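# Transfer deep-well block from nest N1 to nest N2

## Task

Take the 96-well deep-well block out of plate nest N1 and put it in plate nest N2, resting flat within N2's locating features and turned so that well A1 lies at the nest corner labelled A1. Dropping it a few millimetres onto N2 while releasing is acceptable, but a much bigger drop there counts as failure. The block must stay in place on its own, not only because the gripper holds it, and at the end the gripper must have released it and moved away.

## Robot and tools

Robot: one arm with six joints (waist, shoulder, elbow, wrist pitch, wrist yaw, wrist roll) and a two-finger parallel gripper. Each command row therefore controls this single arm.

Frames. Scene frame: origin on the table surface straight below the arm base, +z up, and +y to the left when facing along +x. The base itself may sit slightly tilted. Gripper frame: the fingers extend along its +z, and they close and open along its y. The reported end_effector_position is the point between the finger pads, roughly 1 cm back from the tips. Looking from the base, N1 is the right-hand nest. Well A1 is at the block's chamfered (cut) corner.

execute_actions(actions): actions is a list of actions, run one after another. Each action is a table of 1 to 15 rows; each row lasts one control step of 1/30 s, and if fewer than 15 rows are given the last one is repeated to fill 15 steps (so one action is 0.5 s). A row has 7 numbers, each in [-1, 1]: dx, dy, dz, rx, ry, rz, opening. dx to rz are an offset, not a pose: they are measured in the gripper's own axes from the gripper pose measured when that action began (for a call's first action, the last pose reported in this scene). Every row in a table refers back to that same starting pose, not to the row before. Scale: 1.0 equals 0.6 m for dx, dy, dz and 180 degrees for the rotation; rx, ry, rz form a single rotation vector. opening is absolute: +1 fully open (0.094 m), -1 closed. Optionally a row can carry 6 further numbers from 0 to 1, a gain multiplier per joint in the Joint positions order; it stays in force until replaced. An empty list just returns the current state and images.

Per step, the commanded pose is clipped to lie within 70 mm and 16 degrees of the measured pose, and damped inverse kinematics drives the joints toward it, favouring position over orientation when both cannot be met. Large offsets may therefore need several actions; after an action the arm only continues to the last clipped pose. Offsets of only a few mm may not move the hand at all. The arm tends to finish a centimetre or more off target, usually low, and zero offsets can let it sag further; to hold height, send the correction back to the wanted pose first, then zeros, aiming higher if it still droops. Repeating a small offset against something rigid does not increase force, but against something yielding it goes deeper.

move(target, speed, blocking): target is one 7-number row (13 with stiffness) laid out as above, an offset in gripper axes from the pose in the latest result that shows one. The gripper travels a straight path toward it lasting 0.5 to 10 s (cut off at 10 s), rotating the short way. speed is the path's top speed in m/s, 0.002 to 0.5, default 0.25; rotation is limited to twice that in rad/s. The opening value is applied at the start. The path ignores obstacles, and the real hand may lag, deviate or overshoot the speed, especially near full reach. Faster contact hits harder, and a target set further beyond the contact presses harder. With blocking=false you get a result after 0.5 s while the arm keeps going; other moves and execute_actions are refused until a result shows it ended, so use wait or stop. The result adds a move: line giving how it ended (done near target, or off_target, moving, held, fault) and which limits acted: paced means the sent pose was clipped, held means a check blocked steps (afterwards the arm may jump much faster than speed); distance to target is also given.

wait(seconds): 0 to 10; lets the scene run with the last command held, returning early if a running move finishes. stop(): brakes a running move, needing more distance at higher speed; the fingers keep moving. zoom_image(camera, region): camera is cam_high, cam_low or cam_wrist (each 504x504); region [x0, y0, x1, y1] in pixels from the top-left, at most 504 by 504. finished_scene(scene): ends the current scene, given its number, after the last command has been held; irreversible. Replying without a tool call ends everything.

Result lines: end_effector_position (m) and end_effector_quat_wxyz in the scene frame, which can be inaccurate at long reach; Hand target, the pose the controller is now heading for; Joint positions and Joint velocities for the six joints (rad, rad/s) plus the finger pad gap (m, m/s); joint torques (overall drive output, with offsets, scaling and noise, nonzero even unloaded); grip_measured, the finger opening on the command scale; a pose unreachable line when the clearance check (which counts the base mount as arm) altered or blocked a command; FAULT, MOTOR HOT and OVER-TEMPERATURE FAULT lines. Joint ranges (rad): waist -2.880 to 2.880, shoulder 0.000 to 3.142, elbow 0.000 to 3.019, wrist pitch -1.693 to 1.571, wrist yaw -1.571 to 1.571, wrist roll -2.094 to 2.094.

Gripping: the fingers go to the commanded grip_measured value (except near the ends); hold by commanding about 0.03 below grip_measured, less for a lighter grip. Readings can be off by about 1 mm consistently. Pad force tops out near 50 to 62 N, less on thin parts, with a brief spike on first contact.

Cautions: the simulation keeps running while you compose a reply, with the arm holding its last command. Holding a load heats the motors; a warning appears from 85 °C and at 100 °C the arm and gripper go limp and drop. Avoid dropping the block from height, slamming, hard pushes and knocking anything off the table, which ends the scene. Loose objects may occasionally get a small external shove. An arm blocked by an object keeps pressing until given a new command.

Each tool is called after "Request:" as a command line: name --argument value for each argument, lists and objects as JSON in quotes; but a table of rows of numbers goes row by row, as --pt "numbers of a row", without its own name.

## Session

Request:
execute_actions --actions '[]'

Scene clock: 0.00 s.
end_effector_position=(+0.8902, +0.4122, +0.2592) grip_measured=+1.000 end_effector_quat_wxyz=(+0.527, +0.208, +0.726, +0.390)
Joint positions: [ 0.317  2.139  1.995  0.325 -0.138  1.641  0.094]
Joint velocities: [ 0.015 -0.015  0.007  0.017  0.037  0.007  0.   ]
Joint torques (N m, as the arm reports them, + toward a larger angle): no reading
Hand target: +0.890, +0.423, +0.276; +0.532, +0.198, +0.720, +0.400
Joint stiffness scale: [1. 1. 1. 1. 1. 1.]

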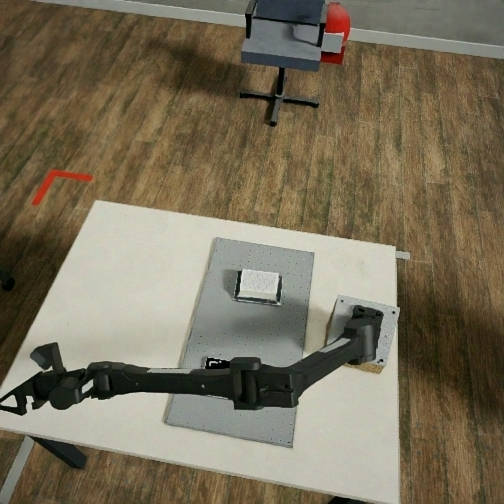

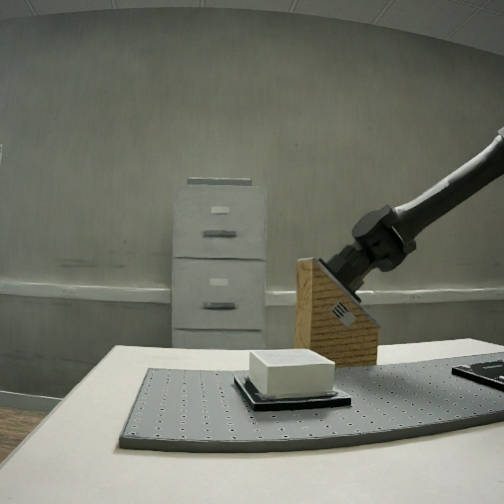

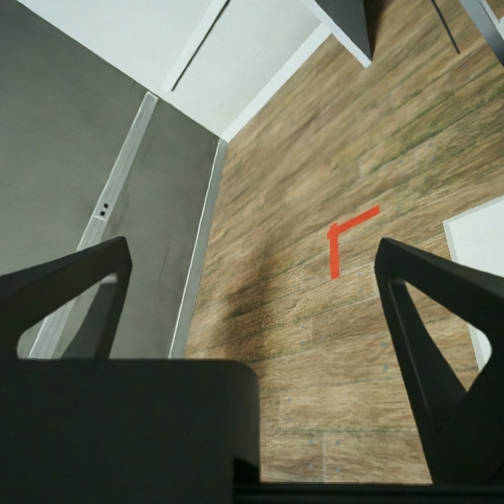

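Request:
zoom_image --camera "cam_high" --region '[210, 230, 320, 320]'

Request:
zoom_image --camera "cam_low" --region '[220, 335, 370, 425]'

Region (210, 230, 320, 320) of cam_high's 504x504 image, scaled by 4.582, with more detail than that image has; it fills the top 412 rows of this view, and the rest is white.

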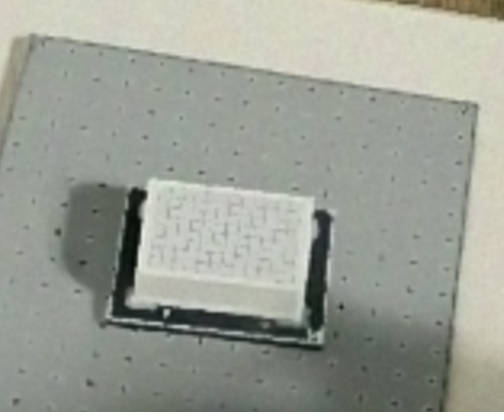

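Region (220, 335, 370, 425) of cam_low's 504x504 image, scaled by 3.360, with more detail than that image has; it fills the top 302 rows of this view, and the rest is white.

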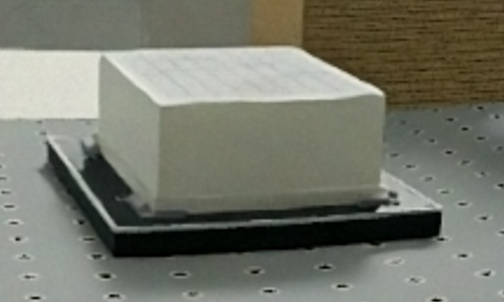

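Request:
move --target '[-0.2163, -0.5542, -0.994, 0.266, 0.3766, -0.1575, 1.0]' --speed 0.4

Scene clock: 5.60 s.
end_effector_position=(+0.4037, -0.0897, +0.1481) grip_measured=+1.000 end_effector_quat_wxyz=(-0.012, -0.012, +1.000, +0.007)
Joint positions: [-0.331  1.997  1.08  -1.036 -0.698 -0.618  0.094]
Joint velocities: [ 0.015  0.005 -0.007 -0.002 -0.022  0.022  0.   ]
Joint torques (N m, as the arm reports them, + toward a larger angle): [ -9.16 -11.82   9.48  -0.41  -0.08  -0.09]
Hand target: +0.419, -0.089, +0.160; -0.002, -0.025, +1.000, +0.002
Off the commanded pose: 0.021 m, 2 deg.
Joint stiffness scale: [1. 1. 1. 1. 1. 1.]
move: off_target

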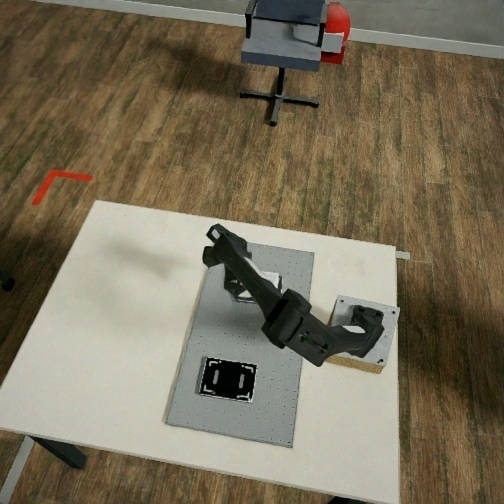

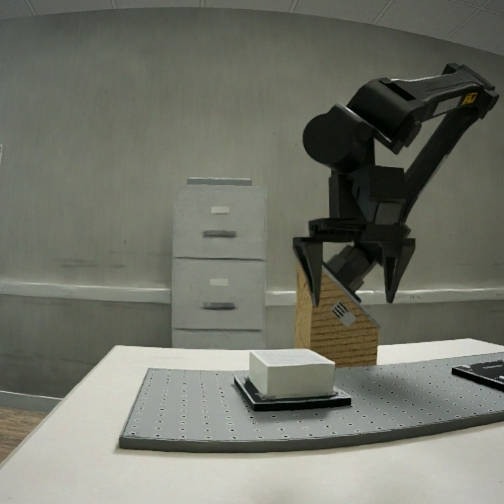

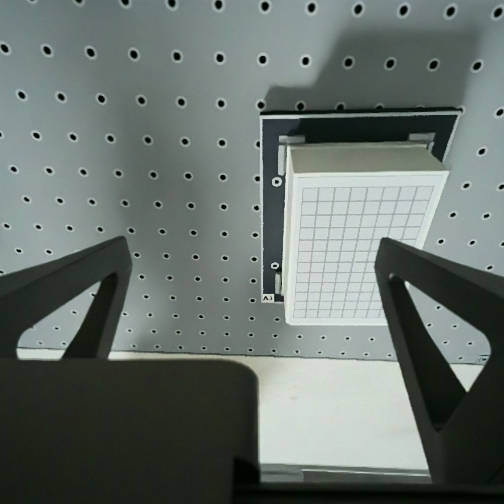

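Request:
zoom_image --camera "cam_wrist" --region '[245, 95, 485, 335]'

Request:
zoom_image --camera "cam_high" --region '[185, 345, 275, 415]'

Region (245, 95, 485, 335) of cam_wrist's 504x504 image, scaled by 2.100, with more detail than that image has.

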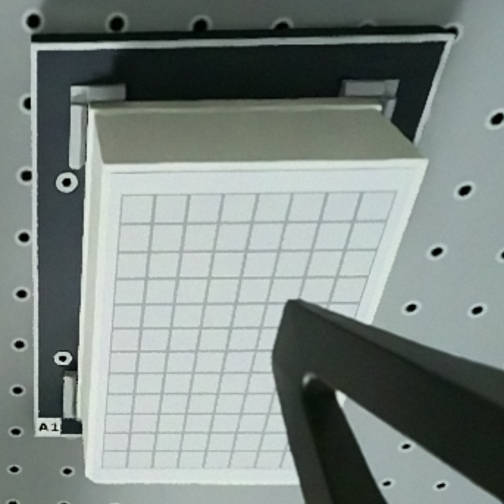

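Region (185, 345, 275, 415) of cam_high's 504x504 image, scaled by 5.600, with more detail than that image has.

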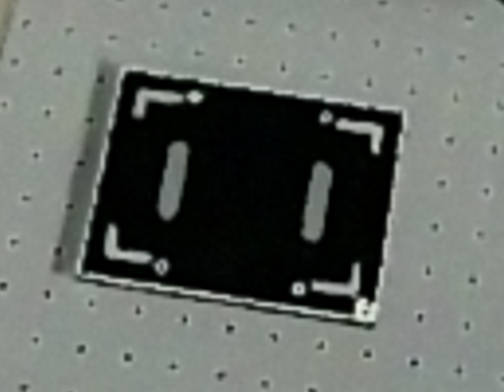

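Request:
execute_actions --actions '[[[-0.010,-0.003,-0.010,0.003,-0.006,-0.008,1],[0.005,-0.009,0.0,0.003,-0.0055,-0.0075,1],[0.0157,-0.0163,0.005,0.0032,-0.005,-0.007,1],[0.024,-0.025,0.008,0.0035,-0.0045,-0.0067,1],[0.0335,-0.0347,0.011,0.0035,-0.0045,-0.0067,1],[0.043,-0.0445,0.014,0.0035,-0.0045,-0.0067,1],[0.0523,-0.0543,0.017,0.0035,-0.0045,-0.0067,1],[0.0618,-0.064,0.020,0.0035,-0.0045,-0.0067,1],[0.0712,-0.0738,0.0235,0.0035,-0.0045,-0.0067,1],[0.0806,-0.0835,0.0266,0.0035,-0.0045,-0.0067,1],[0.089,-0.0922,0.0293,0.0035,-0.0045,-0.0067,1],[0.0953,-0.0987,0.0314,0.0035,-0.0045,-0.0067,1],[0.1005,-0.1042,0.033,0.0035,-0.0045,-0.0067,1],[0.1037,-0.1074,0.034,0.0035,-0.0045,-0.0067,1],[0.1047,-0.1085,0.0345,0.0035,-0.0045,-0.0067,1]]]'

Scene clock: 9.60 s.
end_effector_position=(+0.3467, -0.1451, +0.1320) grip_measured=+1.000 end_effector_quat_wxyz=(-0.009, -0.006, +1.000, +0.002)
Joint positions: [-0.45   2.074  0.984 -0.935 -0.647 -0.736  0.094]
Joint velocities: [-0.327  0.347 -0.061  0.1    0.081 -0.286  0.   ]
Joint torques (N m, as the arm reports them, + toward a larger angle): [ -8.32 -10.89   5.8    1.22  -0.08  -0.1 ]
Hand target: +0.342, -0.154, +0.128; -0.005, -0.023, +1.000, +0.002
Off the commanded pose: 0.013 m, 2 deg.
Joint stiffness scale: [1. 1. 1. 1. 1. 1.]

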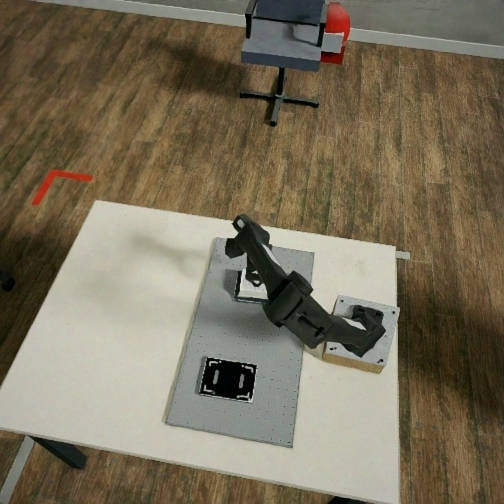

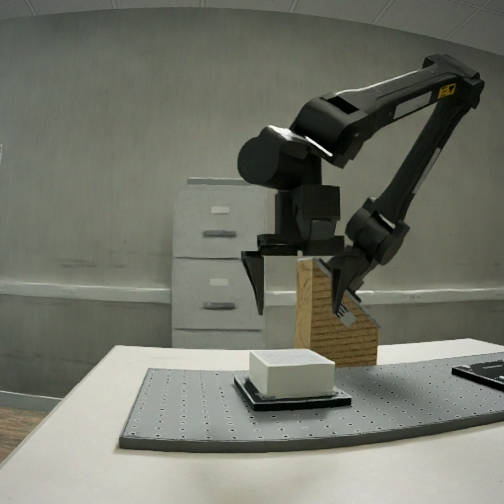

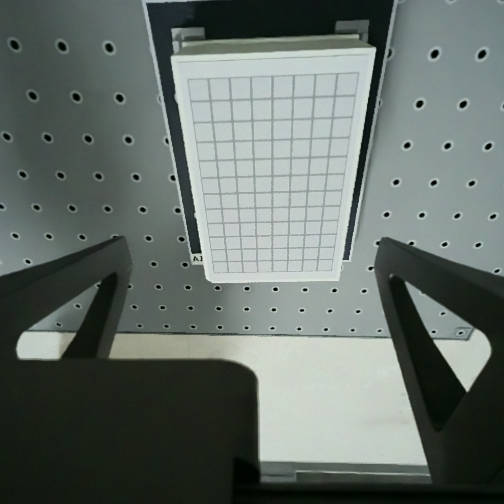

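Request:
execute_actions --actions '[[[0.008,-0.018,0.012,0.0004,-0.0026,-0.010,1],[0.008,-0.018,0.018,0.0004,-0.0026,-0.0095,1],[0.008,-0.018,0.024,0.0005,-0.0027,-0.009,1],[0.0081,-0.018,0.030,0.0005,-0.0027,-0.0086,1],[0.0082,-0.018,0.036,0.0006,-0.0028,-0.0086,1],[0.0082,-0.018,0.042,0.0006,-0.0028,-0.0086,1],[0.0083,-0.018,0.048,0.0006,-0.0029,-0.0086,1],[0.0084,-0.0179,0.054,0.0006,-0.0029,-0.0086,1],[0.0084,-0.0179,0.059,0.0006,-0.0029,-0.0086,1],[0.0085,-0.0179,0.064,0.0006,-0.0029,-0.0086,1],[0.0085,-0.0179,0.0685,0.0006,-0.0029,-0.0086,1],[0.0086,-0.0178,0.0725,0.0006,-0.0029,-0.0086,1],[0.0086,-0.0178,0.076,0.0006,-0.0029,-0.0086,1],[0.0087,-0.0178,0.079,0.0006,-0.0029,-0.0086,1],[0.0087,-0.0178,0.0818,0.0006,-0.0029,-0.0086,1]]]'

Request:
wait --seconds 0.35

Scene clock: 11.23 s.
end_effector_position=(+0.3430, -0.1536, +0.0939) grip_measured=+1.000 end_effector_quat_wxyz=(-0.003, -0.027, +1.000, +0.001)
Joint positions: [-0.411  2.138  0.947 -0.794 -0.669 -0.726  0.094]
Joint velocities: [ 0.122  0.151 -0.051  0.217 -0.066  0.154  0.   ]
Joint torques (N m, as the arm reports them, + toward a larger angle): [-8.4  -9.34  4.94  1.18 -0.1   0.13]
Hand target: +0.340, -0.155, +0.084; -0.004, -0.020, +1.000, +0.002
Off the commanded pose: 0.011 m, 1 deg.
Joint stiffness scale: [1. 1. 1. 1. 1. 1.]

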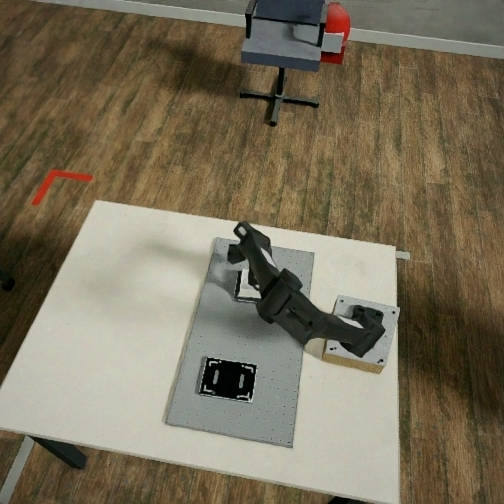

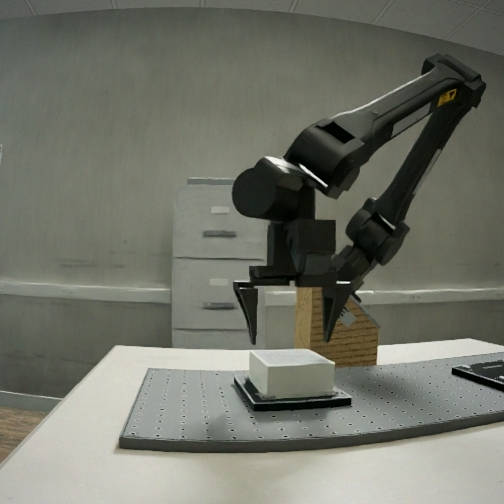

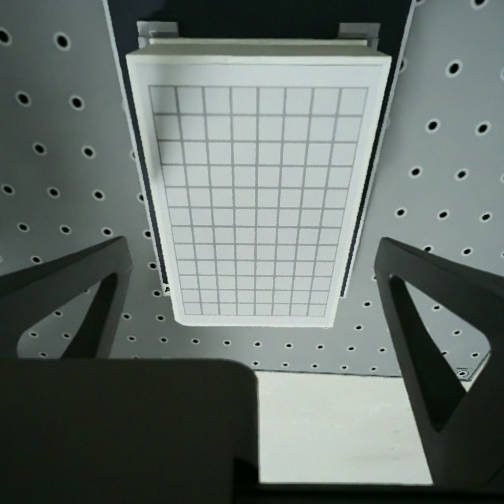

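Scene clock: 11.60 s.
end_effector_position=(+0.3408, -0.1543, +0.0875) grip_measured=+1.000 end_effector_quat_wxyz=(-0.006, -0.021, +1.000, +0.003)
Joint positions: [-0.404  2.15   0.942 -0.78  -0.67  -0.709  0.094]
Joint velocities: [-0.015 -0.005 -0.007 -0.007 -0.022 -0.066  0.   ]
Joint torques (N m, as the arm reports them, + toward a larger angle): [ -8.34 -10.34   4.88   1.21  -0.14   0.16]
Hand target: +0.340, -0.155, +0.084; -0.004, -0.020, +1.000, +0.002
Off the commanded pose: 0.005 m, 0 deg.
Joint stiffness scale: [1. 1. 1. 1. 1. 1.]
wait: 0.37 s; at rest by 0.27 s

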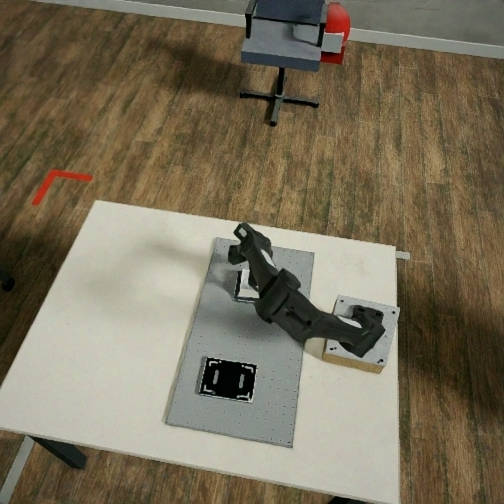

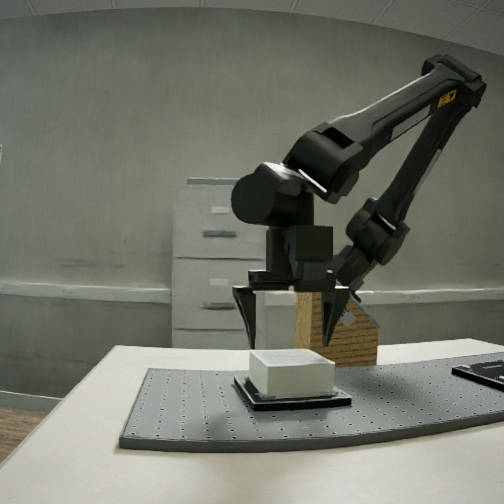

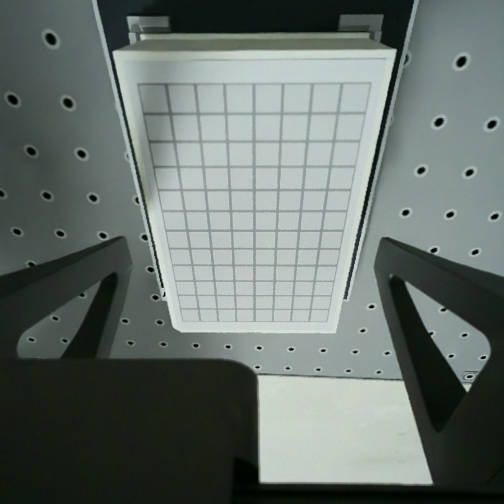

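Request:
execute_actions --actions '[]'

Scene clock: 13.57 s.
end_effector_position=(+0.3408, -0.1543, +0.0875) grip_measured=+1.000 end_effector_quat_wxyz=(-0.006, -0.020, +1.000, +0.003)
Joint positions: [-0.404  2.15   0.942 -0.78  -0.67  -0.707  0.094]
Joint velocities: [-0.005 -0.005 -0.017 -0.017 -0.051  0.022  0.   ]
Joint torques (N m, as the arm reports them, + toward a larger angle): [ -8.25 -10.88   4.85   1.28  -0.13   0.07]
Hand target: +0.340, -0.155, +0.084; -0.004, -0.020, +1.000, +0.002
Off the commanded pose: 0.005 m, 0 deg.
Joint stiffness scale: [1. 1. 1. 1. 1. 1.]

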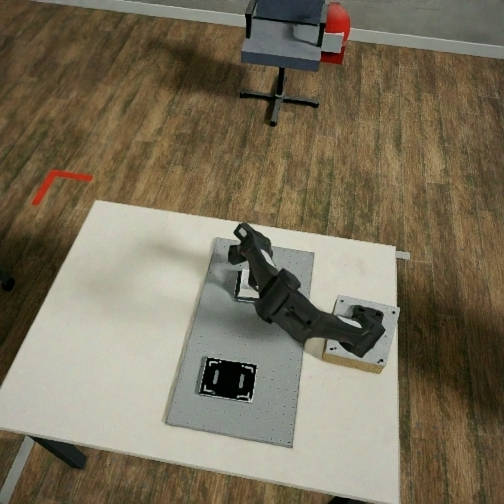

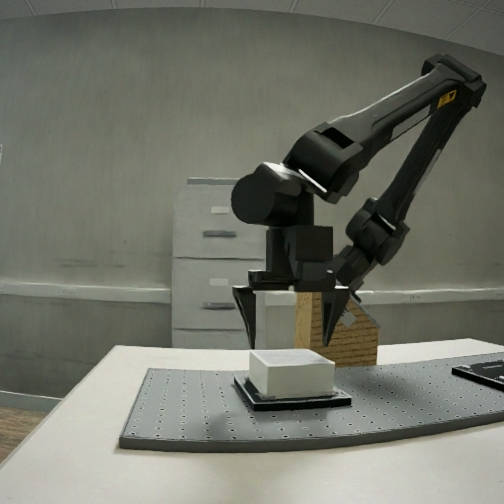

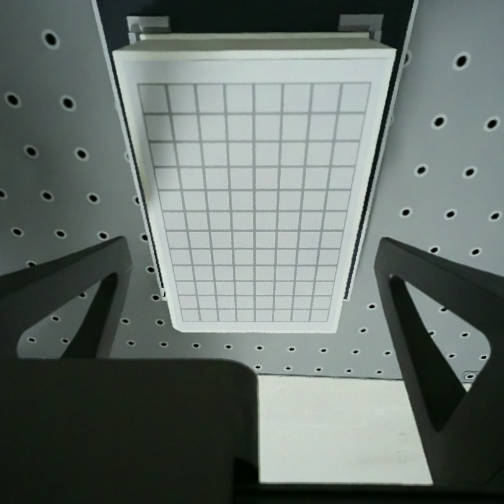

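Request:
execute_actions --actions '[[[0.0005,-0.0012,0.008,0.0006,-0.0013,0,1],[0,-0.0013,0.012,0.0007,-0.0015,-0.0002,1],[-0.0005,-0.0014,0.016,0.0009,-0.0017,-0.0004,1],[-0.001,-0.0015,0.02,0.001,-0.0019,-0.0006,1],[-0.0015,-0.0016,0.024,0.0012,-0.0021,-0.0008,1],[-0.002,-0.0018,0.028,0.0013,-0.0023,-0.001,1],[-0.0025,-0.0019,0.032,0.0015,-0.0025,-0.0011,1],[-0.003,-0.002,0.036,0.0016,-0.0027,-0.0012,1],[-0.0035,-0.0022,0.04,0.0018,-0.0029,-0.0014,1],[-0.004,-0.0024,0.044,0.002,-0.003,-0.0016,1],[-0.0045,-0.0025,0.047,0.002,-0.003,-0.0016,1]]]'

Request:
wait --seconds 0.3

Scene clock: 15.33 s.
end_effector_position=(+0.3453, -0.1543, +0.0653) grip_measured=+1.000 end_effector_quat_wxyz=(-0.001, -0.028, +1.000, -0.001)
Joint positions: [-0.363  2.18   0.929 -0.69  -0.686 -0.665  0.094]
Joint velocities: [ 0.034  0.063 -0.012  0.022  0.051  0.11   0.   ]
Joint torques (N m, as the arm reports them, + toward a larger angle): [ -8.15 -10.68   4.28   1.13  -0.13   0.11]
Hand target: +0.343, -0.155, +0.059; -0.001, -0.023, +1.000, -0.000
Off the commanded pose: 0.006 m, 1 deg.
Joint stiffness scale: [1. 1. 1. 1. 1. 1.]

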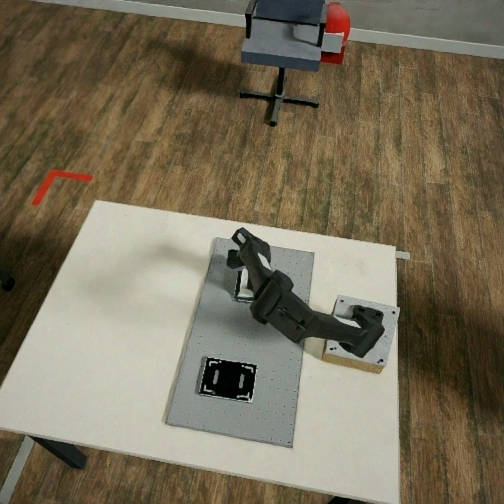

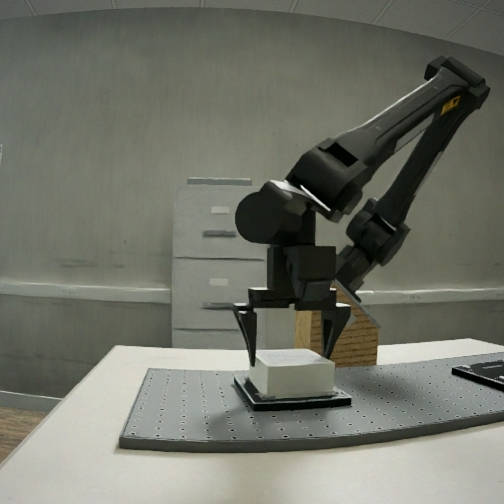

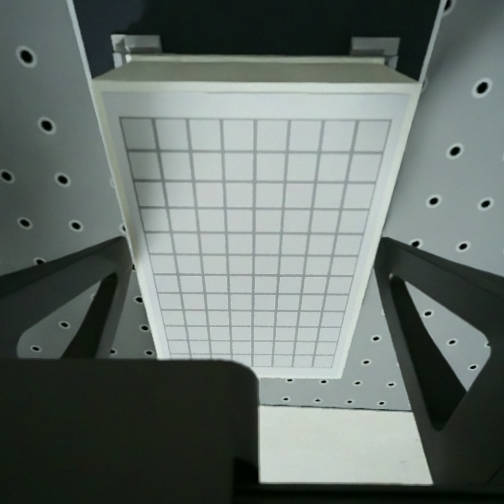

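Scene clock: 15.63 s.
end_effector_position=(+0.3445, -0.1546, +0.0639) grip_measured=+1.000 end_effector_quat_wxyz=(-0.002, -0.024, +1.000, -0.000)
Joint positions: [-0.362  2.183  0.928 -0.687 -0.686 -0.657  0.094]
Joint velocities: [-0.005  0.005  0.012 -0.007 -0.022  0.007  0.   ]
Joint torques (N m, as the arm reports them, + toward a larger angle): [ -8.   -10.25   4.12   1.25  -0.13   0.07]
Hand target: +0.343, -0.155, +0.060; -0.001, -0.023, +1.000, -0.000
Off the commanded pose: 0.005 m, 0 deg.
Joint stiffness scale: [1. 1. 1. 1. 1. 1.]
wait: 0.30 s; at rest by 0.20 s

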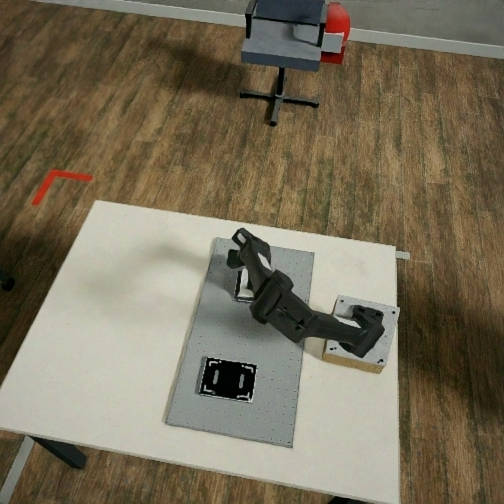

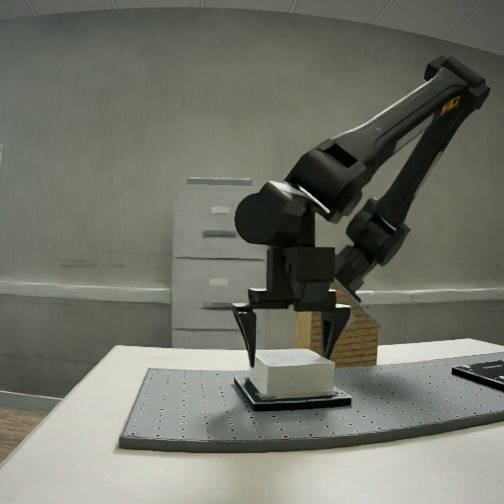

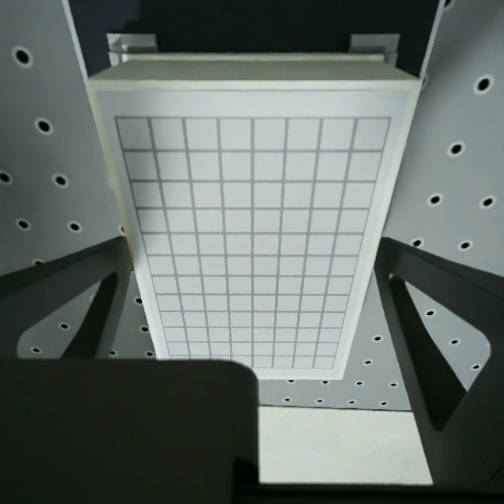

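Request:
execute_actions --actions '[[[0.002,-0.001,0.009,0,-0.0007,0.0006,1],[0.002,-0.001,0.013,0,-0.0008,0.0006,1],[0.002,-0.001,0.017,0,-0.0009,0.0007,1],[0.002,-0.0009,0.021,0,-0.001,0.0007,1],[0.0019,-0.0008,0.025,0,-0.0011,0.0008,1],[0.0018,-0.0007,0.029,0,-0.0012,0.0008,1],[0.0017,-0.0006,0.033,0,-0.0013,0.0009,1],[0.0016,-0.0005,0.0365,0,-0.0014,0.0009,1]]]'

Request:
wait --seconds 0.2

Scene clock: 16.87 s.
end_effector_position=(+0.3454, -0.1542, +0.0474) grip_measured=+1.000 end_effector_quat_wxyz=(+0.000, -0.025, +1.000, -0.001)
Joint positions: [-0.333  2.208  0.917 -0.625 -0.698 -0.623  0.094]
Joint velocities: [-0.015  0.034 -0.012  0.027  0.007  0.081  0.   ]
Joint torques (N m, as the arm reports them, + toward a larger angle): [ -8.72 -11.08   4.     1.46  -0.12   0.04]
Hand target: +0.343, -0.155, +0.042; +0.000, -0.023, +1.000, -0.000
Off the commanded pose: 0.006 m, 0 deg.
Joint stiffness scale: [1. 1. 1. 1. 1. 1.]

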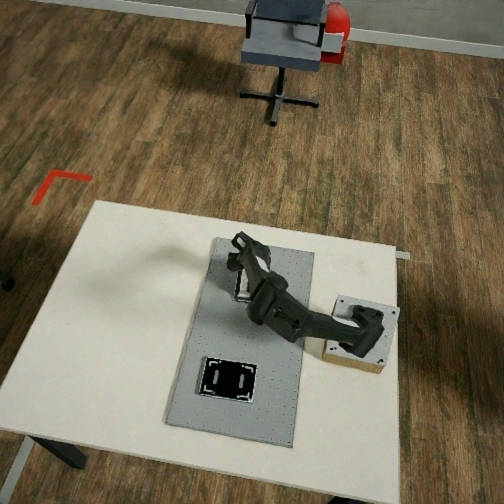

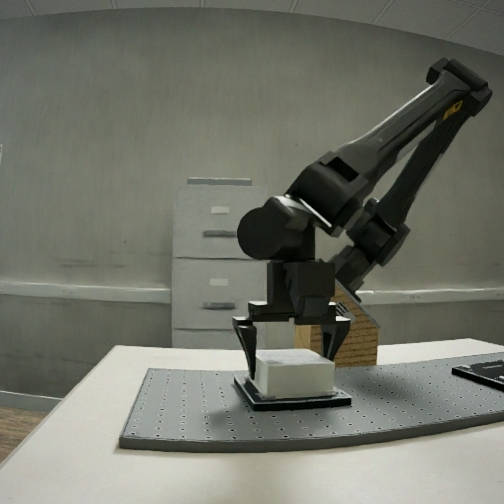

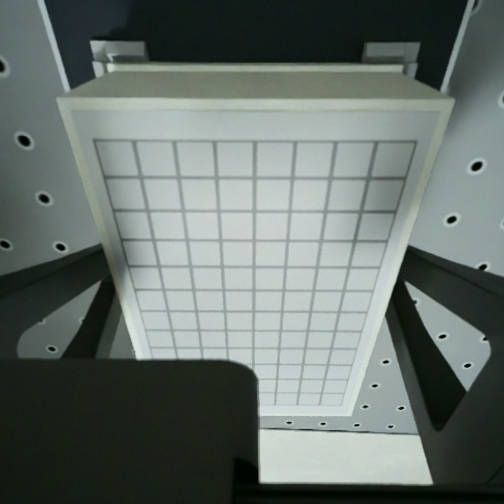

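Scene clock: 17.07 s.
end_effector_position=(+0.3457, -0.1543, +0.0474) grip_measured=+1.000 end_effector_quat_wxyz=(+0.001, -0.024, +1.000, -0.001)
Joint positions: [-0.333  2.208  0.917 -0.624 -0.698 -0.619  0.094]
Joint velocities: [-0.015 -0.005 -0.012  0.017  0.022  0.081  0.   ]
Joint torques (N m, as the arm reports them, + toward a larger angle): [ -8.43 -10.38   3.89   1.24  -0.14   0.06]
Hand target: +0.344, -0.155, +0.042; +0.001, -0.023, +1.000, -0.000
Off the commanded pose: 0.006 m, 0 deg.
Joint stiffness scale: [1. 1. 1. 1. 1. 1.]
wait: 0.20 s; at rest by 0.17 s

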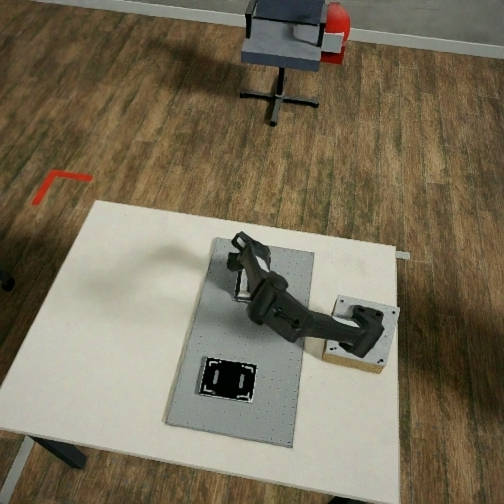

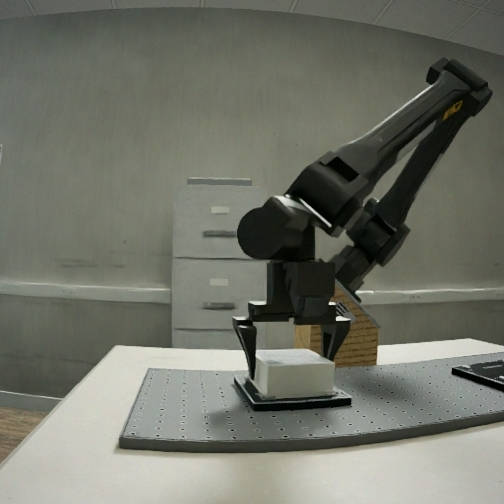

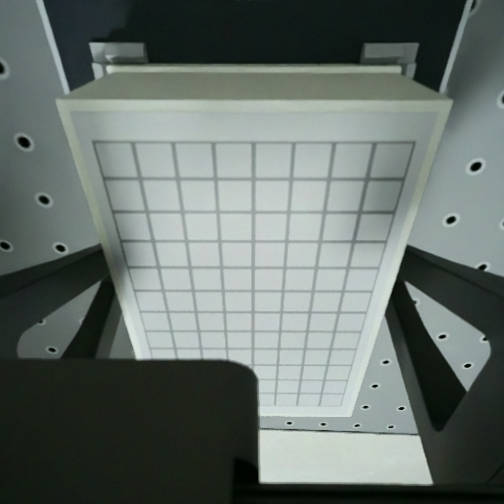

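Request:
execute_actions --actions '[[[0.0028,-0.001,0.008,0,0,0.0005,0.94],[0.0024,-0.0008,0.007,0,0,0.0004,0.89],[0.002,-0.0006,0.006,0,0,0.0003,0.85],[0.0016,-0.0004,0.005,0,0,0.0002,0.82],[0.0012,-0.0002,0.004,0,0,0.0001,0.80],[0.0008,0,0.003,0,0,0,0.79],[0.0004,0,0.002,0,0,0,0.78],[0,0,0.001,0,0,0,0.77],[0,0,0,0,0,0,0.762],[0,0,0,0,0,0,0.755],[0,0,0,0,0,0,0.748],[0,0,0,0,0,0,0.741],[0,0,0,0,0,0,0.734],[0,0,0,0,0,0,0.727],[0,0,0,0,0,0,0.72]]]'

Request:
wait --seconds 0.2

Request:
zoom_image --camera "cam_wrist" --region '[20, 0, 260, 130]'

Request:
zoom_image --camera "cam_wrist" --region '[250, 0, 490, 130]'

Scene clock: 18.43 s.
end_effector_position=(+0.3457, -0.1543, +0.0474) grip_measured=+0.749 end_effector_quat_wxyz=(+0.001, -0.024, +1.000, -0.001)
Joint positions: [-0.333  2.208  0.917 -0.624 -0.698 -0.618  0.082]
Joint velocities: [ 0.005 -0.005 -0.007  0.002  0.037 -0.007  0.001]
Joint torques (N m, as the arm reports them, + toward a larger angle): [ -9.3  -11.03   4.46   0.55  -0.06   0.03]
Hand target: +0.346, -0.154, +0.047; +0.001, -0.024, +1.000, -0.001
Off the commanded pose: 0.000 m, 0 deg.
Joint stiffness scale: [1. 1. 1. 1. 1. 1.]

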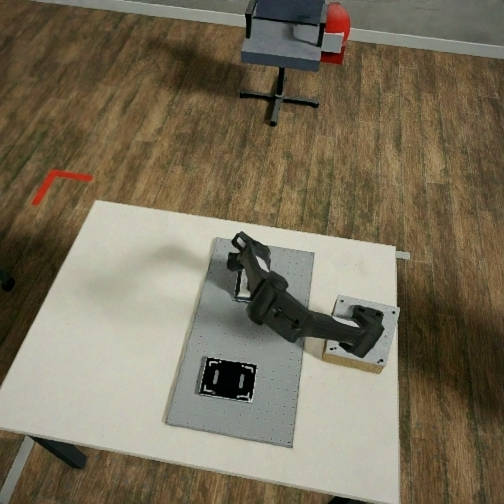

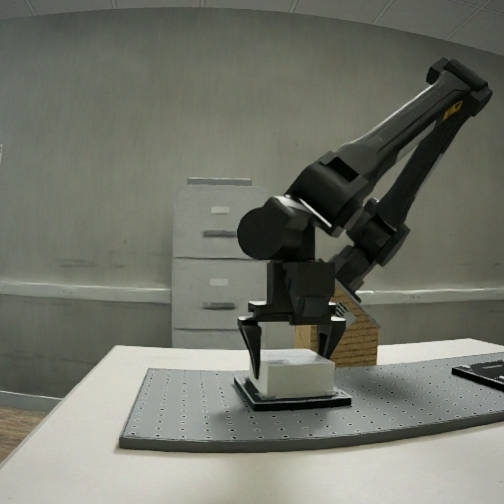

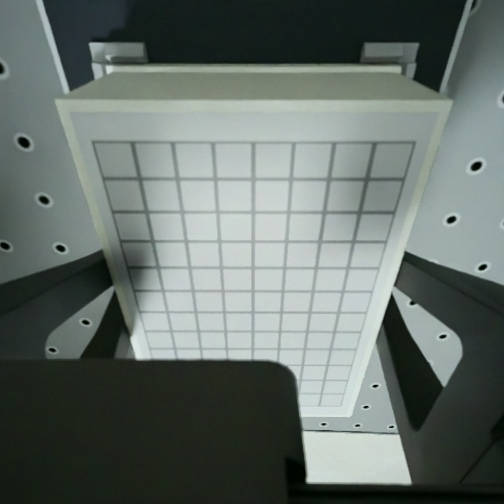

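Scene clock: 18.63 s.
end_effector_position=(+0.3457, -0.1543, +0.0474) grip_measured=+0.749 end_effector_quat_wxyz=(+0.001, -0.024, +1.000, -0.001)
Joint positions: [-0.333  2.208  0.917 -0.624 -0.698 -0.618  0.082]
Joint velocities: [-0.005  0.005  0.007 -0.012 -0.037 -0.007  0.   ]
Joint torques (N m, as the arm reports them, + toward a larger angle): [ -8.89 -11.19   4.4    0.31  -0.03   0.01]
Hand target: +0.346, -0.154, +0.047; +0.001, -0.024, +1.000, -0.001
Off the commanded pose: 0.000 m, 0 deg.
Joint stiffness scale: [1. 1. 1. 1. 1. 1.]
wait: 0.20 s; at rest by 0.17 s

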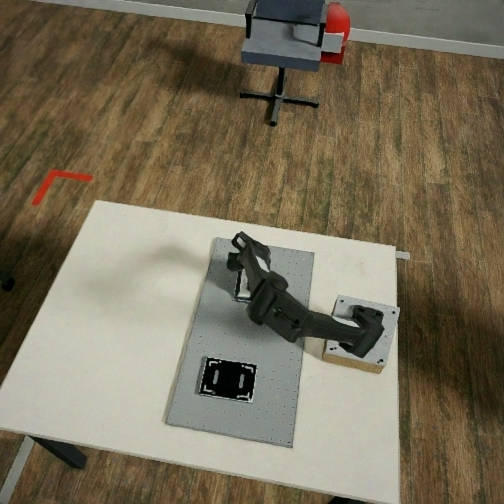

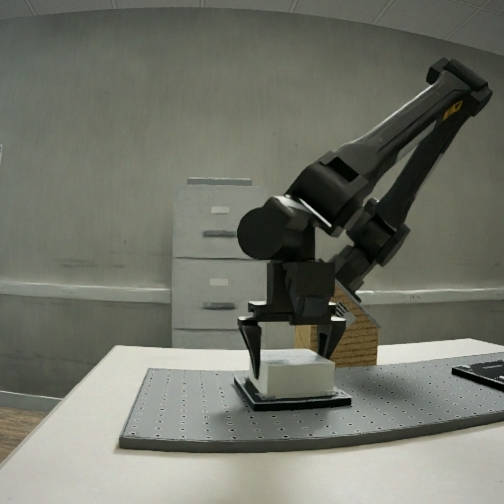

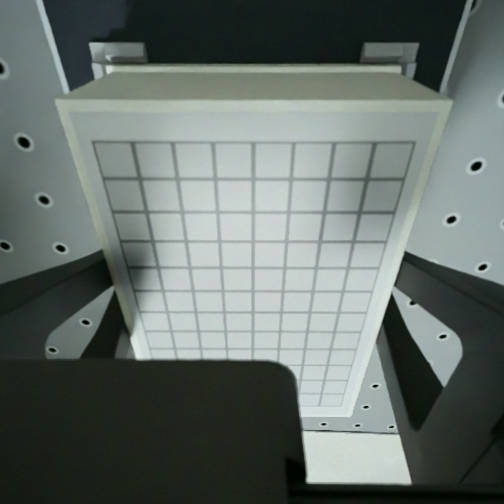

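Region (20, 0, 260, 130) of cam_wrist's 504x504 image, scaled by 2.100, with more detail than that image has; it fills the top 273 rows of this view, and the rest is white.

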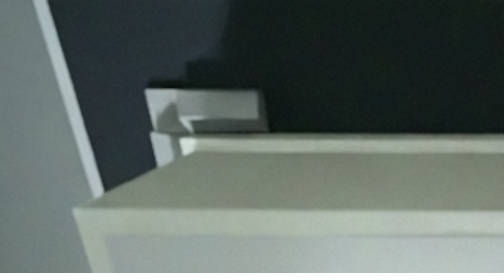

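Region (250, 0, 490, 130) of cam_wrist's 504x504 image, scaled by 2.100, with more detail than that image has; it fills the top 273 rows of this view, and the rest is white.

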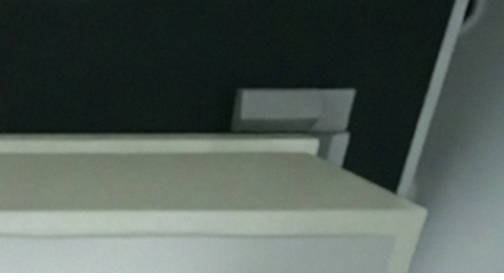

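Request:
execute_actions --actions '[[[-0.005,-0.0004,-0.005,0.001,-0.0018,-0.001,0.715],[-0.01,-0.0008,-0.01,0.0019,-0.0037,-0.0019,0.715],[-0.0146,-0.0012,-0.0154,0.0029,-0.0055,-0.0029,0.715],[-0.0195,-0.0016,-0.0205,0.0038,-0.0074,-0.0038,0.715],[-0.0244,-0.002,-0.0256,0.0048,-0.0092,-0.0048,0.715],[-0.029,-0.0025,-0.031,0.0057,-0.011,-0.0058,0.715],[-0.034,-0.0029,-0.036,0.0067,-0.0129,-0.0067,0.715],[-0.039,-0.0033,-0.041,0.0076,-0.0147,-0.0077,0.715],[-0.039,-0.0033,-0.043,0.0076,-0.0147,-0.0077,0.715],[-0.039,-0.0033,-0.045,0.0076,-0.0147,-0.0077,0.715],[-0.039,-0.0033,-0.047,0.0076,-0.0147,-0.0077,0.715],[-0.039,-0.0033,-0.049,0.0076,-0.0147,-0.0077,0.715],[-0.039,-0.0033,-0.051,0.0076,-0.0147,-0.0077,0.715],[-0.039,-0.0033,-0.053,0.0076,-0.0147,-0.0077,0.715],[-0.039,-0.0033,-0.055,0.0076,-0.0147,-0.0077,0.715]]]'

Request:
wait --seconds 0.2

Scene clock: 19.93 s.
end_effector_position=(+0.3489, -0.1500, +0.0582) grip_measured=+0.749 end_effector_quat_wxyz=(+0.004, -0.025, +1.000, -0.003)
Joint positions: [-0.341  2.179  0.917 -0.649 -0.697 -0.623  0.082]
Joint velocities: [-0.054 -0.112  0.002 -0.125  0.022 -0.022 -0.001]
Joint torques (N m, as the arm reports them, + toward a larger angle): [-11.65 -12.72   7.84  -0.33   0.04   0.01]
Hand target: +0.368, -0.155, +0.080; +0.024, -0.035, +0.999, -0.013
Off the commanded pose: 0.030 m, 3 deg.
Joint stiffness scale: [1. 1. 1. 1. 1. 1.]

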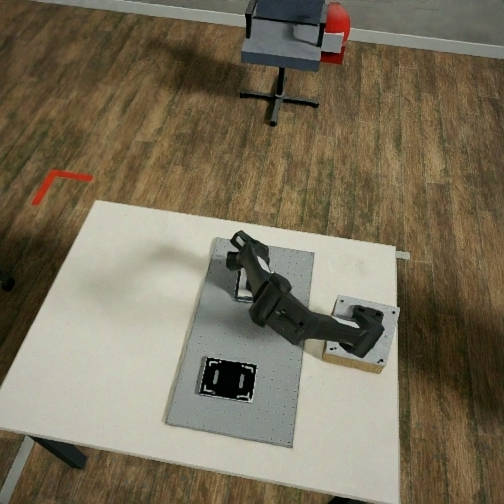

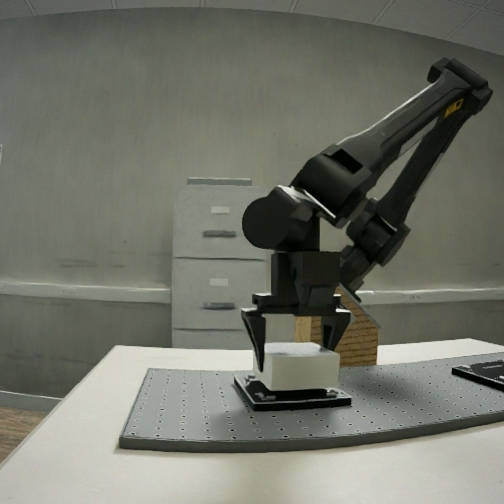

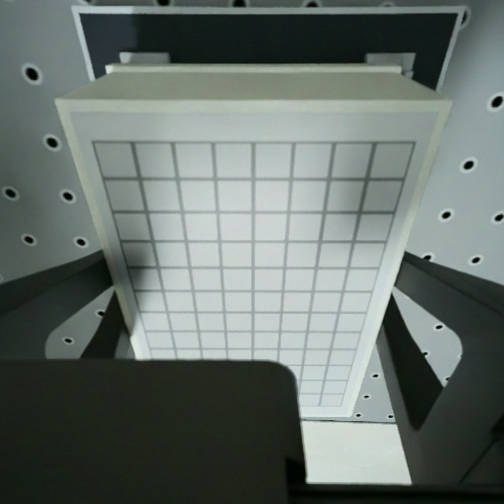

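Scene clock: 20.13 s.
end_effector_position=(+0.3493, -0.1499, +0.0624) grip_measured=+0.749 end_effector_quat_wxyz=(+0.007, -0.025, +1.000, -0.003)
Joint positions: [-0.348  2.171  0.917 -0.657 -0.697 -0.629  0.082]
Joint velocities: [ 0.005 -0.015 -0.012 -0.017 -0.051 -0.022  0.001]
Joint torques (N m, as the arm reports them, + toward a larger angle): [ -9.85 -12.67   7.89  -0.14   0.02  -0.09]
Hand target: +0.368, -0.155, +0.080; +0.024, -0.036, +0.999, -0.013
Off the commanded pose: 0.027 m, 3 deg.
Joint stiffness scale: [1. 1. 1. 1. 1. 1.]
wait: 0.20 s; no rest

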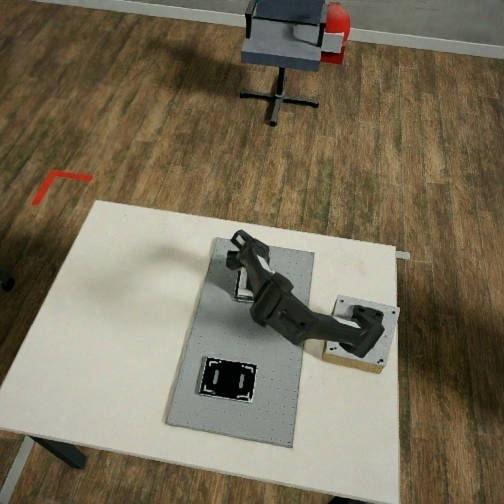

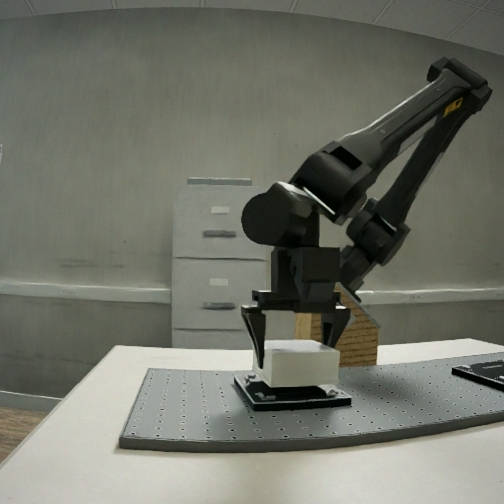

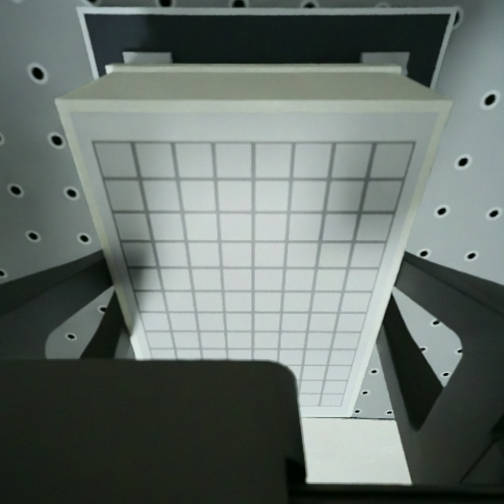

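Request:
execute_actions --actions '[[[-0.031,-0.01,-0.032,0.0064,-0.011,-0.007,0.715],[-0.031,-0.01,-0.036,0.0064,-0.0105,-0.007,0.715],[-0.031,-0.0095,-0.041,0.0064,-0.01,-0.007,0.715],[-0.031,-0.009,-0.046,0.0064,-0.01,-0.007,0.715],[-0.031,-0.008,-0.051,0.0064,-0.01,-0.007,0.715],[-0.031,-0.007,-0.056,0.0064,-0.01,-0.007,0.715],[-0.031,-0.006,-0.061,0.0064,-0.01,-0.007,0.715],[-0.031,-0.004,-0.066,0.0064,-0.01,-0.007,0.715],[-0.031,-0.002,-0.071,0.0064,-0.01,-0.007,0.715],[-0.031,0,-0.076,0.0064,-0.01,-0.007,0.715],[-0.031,0.003,-0.08,0.0064,-0.01,-0.007,0.715],[-0.031,0.006,-0.084,0.0064,-0.01,-0.007,0.715],[-0.031,0.01,-0.087,0.0064,-0.01,-0.007,0.715],[-0.031,0.014,-0.09,0.0064,-0.01,-0.007,0.715],[-0.031,0.018,-0.092,0.0064,-0.01,-0.007,0.715]]]'

Scene clock: 21.67 s.
end_effector_position=(+0.3454, -0.1394, +0.0940) grip_measured=+0.749 end_effector_quat_wxyz=(+0.004, -0.019, +1.000, -0.001)
Joint positions: [-0.387  2.098  0.917 -0.768 -0.683 -0.669  0.082]
Joint velocities: [-0.005 -0.298  0.012 -0.173  0.022 -0.037  0.   ]
Joint torques (N m, as the arm reports them, + toward a larger angle): [ -9.77 -12.46   8.57  -0.48  -0.02  -0.06]
Hand target: +0.366, -0.138, +0.117; +0.023, -0.035, +0.999, -0.013
Off the commanded pose: 0.032 m, 3 deg.
Joint stiffness scale: [1. 1. 1. 1. 1. 1.]

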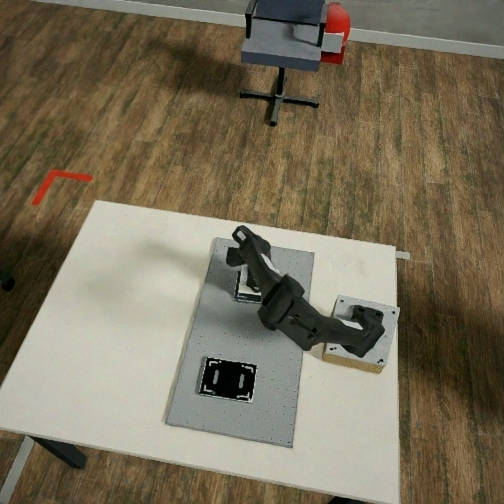

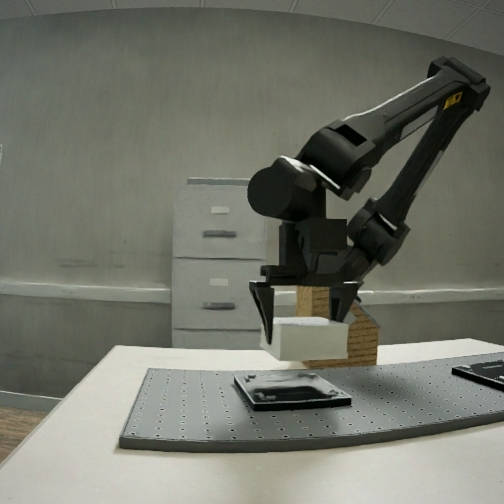

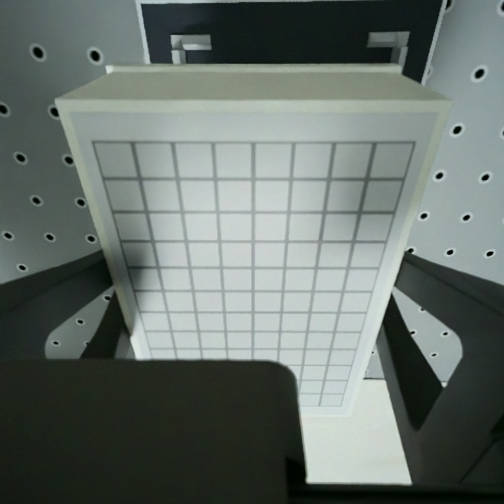

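Request:
move --target '[-0.104,0.537,-0.05,0,-0.003,0.009,0.715]' --speed 0.27

Scene clock: 23.87 s.
end_effector_position=(+0.3874, +0.1764, +0.1142) grip_measured=+0.749 end_effector_quat_wxyz=(-0.000, -0.005, +1.000, -0.002)
Joint positions: [ 0.184  1.459  0.895 -0.882 -0.755  0.112  0.082]
Joint velocities: [ 0.005 -0.005  0.007 -0.002 -0.095  0.066 -0.001]
Joint torques (N m, as the arm reports them, + toward a larger angle): [-7.29 -9.66  8.09 -0.45  0.06  0.03]
Hand target: +0.397, +0.183, +0.124; +0.010, -0.004, +1.000, -0.002
Off the commanded pose: 0.015 m, 1 deg.
Joint stiffness scale: [1. 1. 1. 1. 1. 1.]
move: off_target

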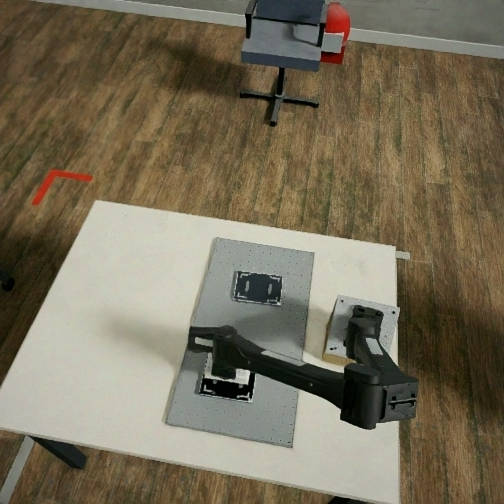

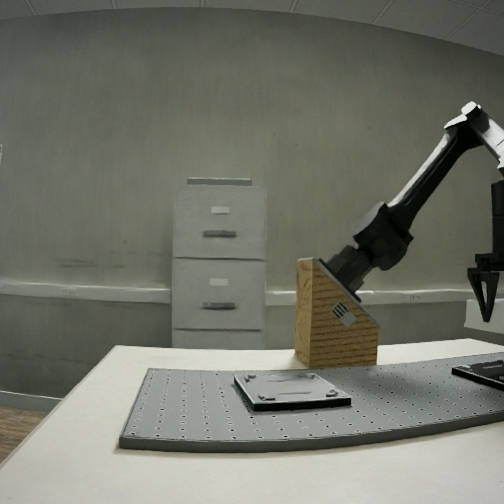

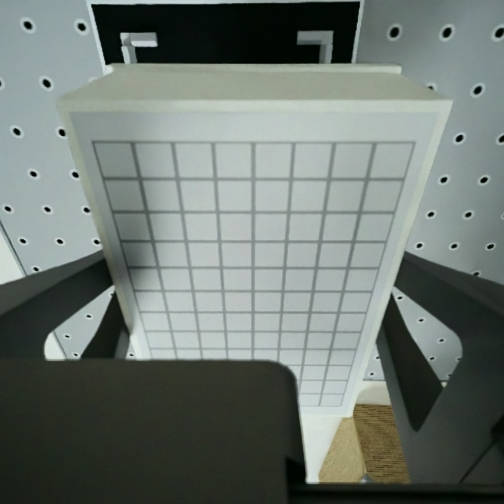

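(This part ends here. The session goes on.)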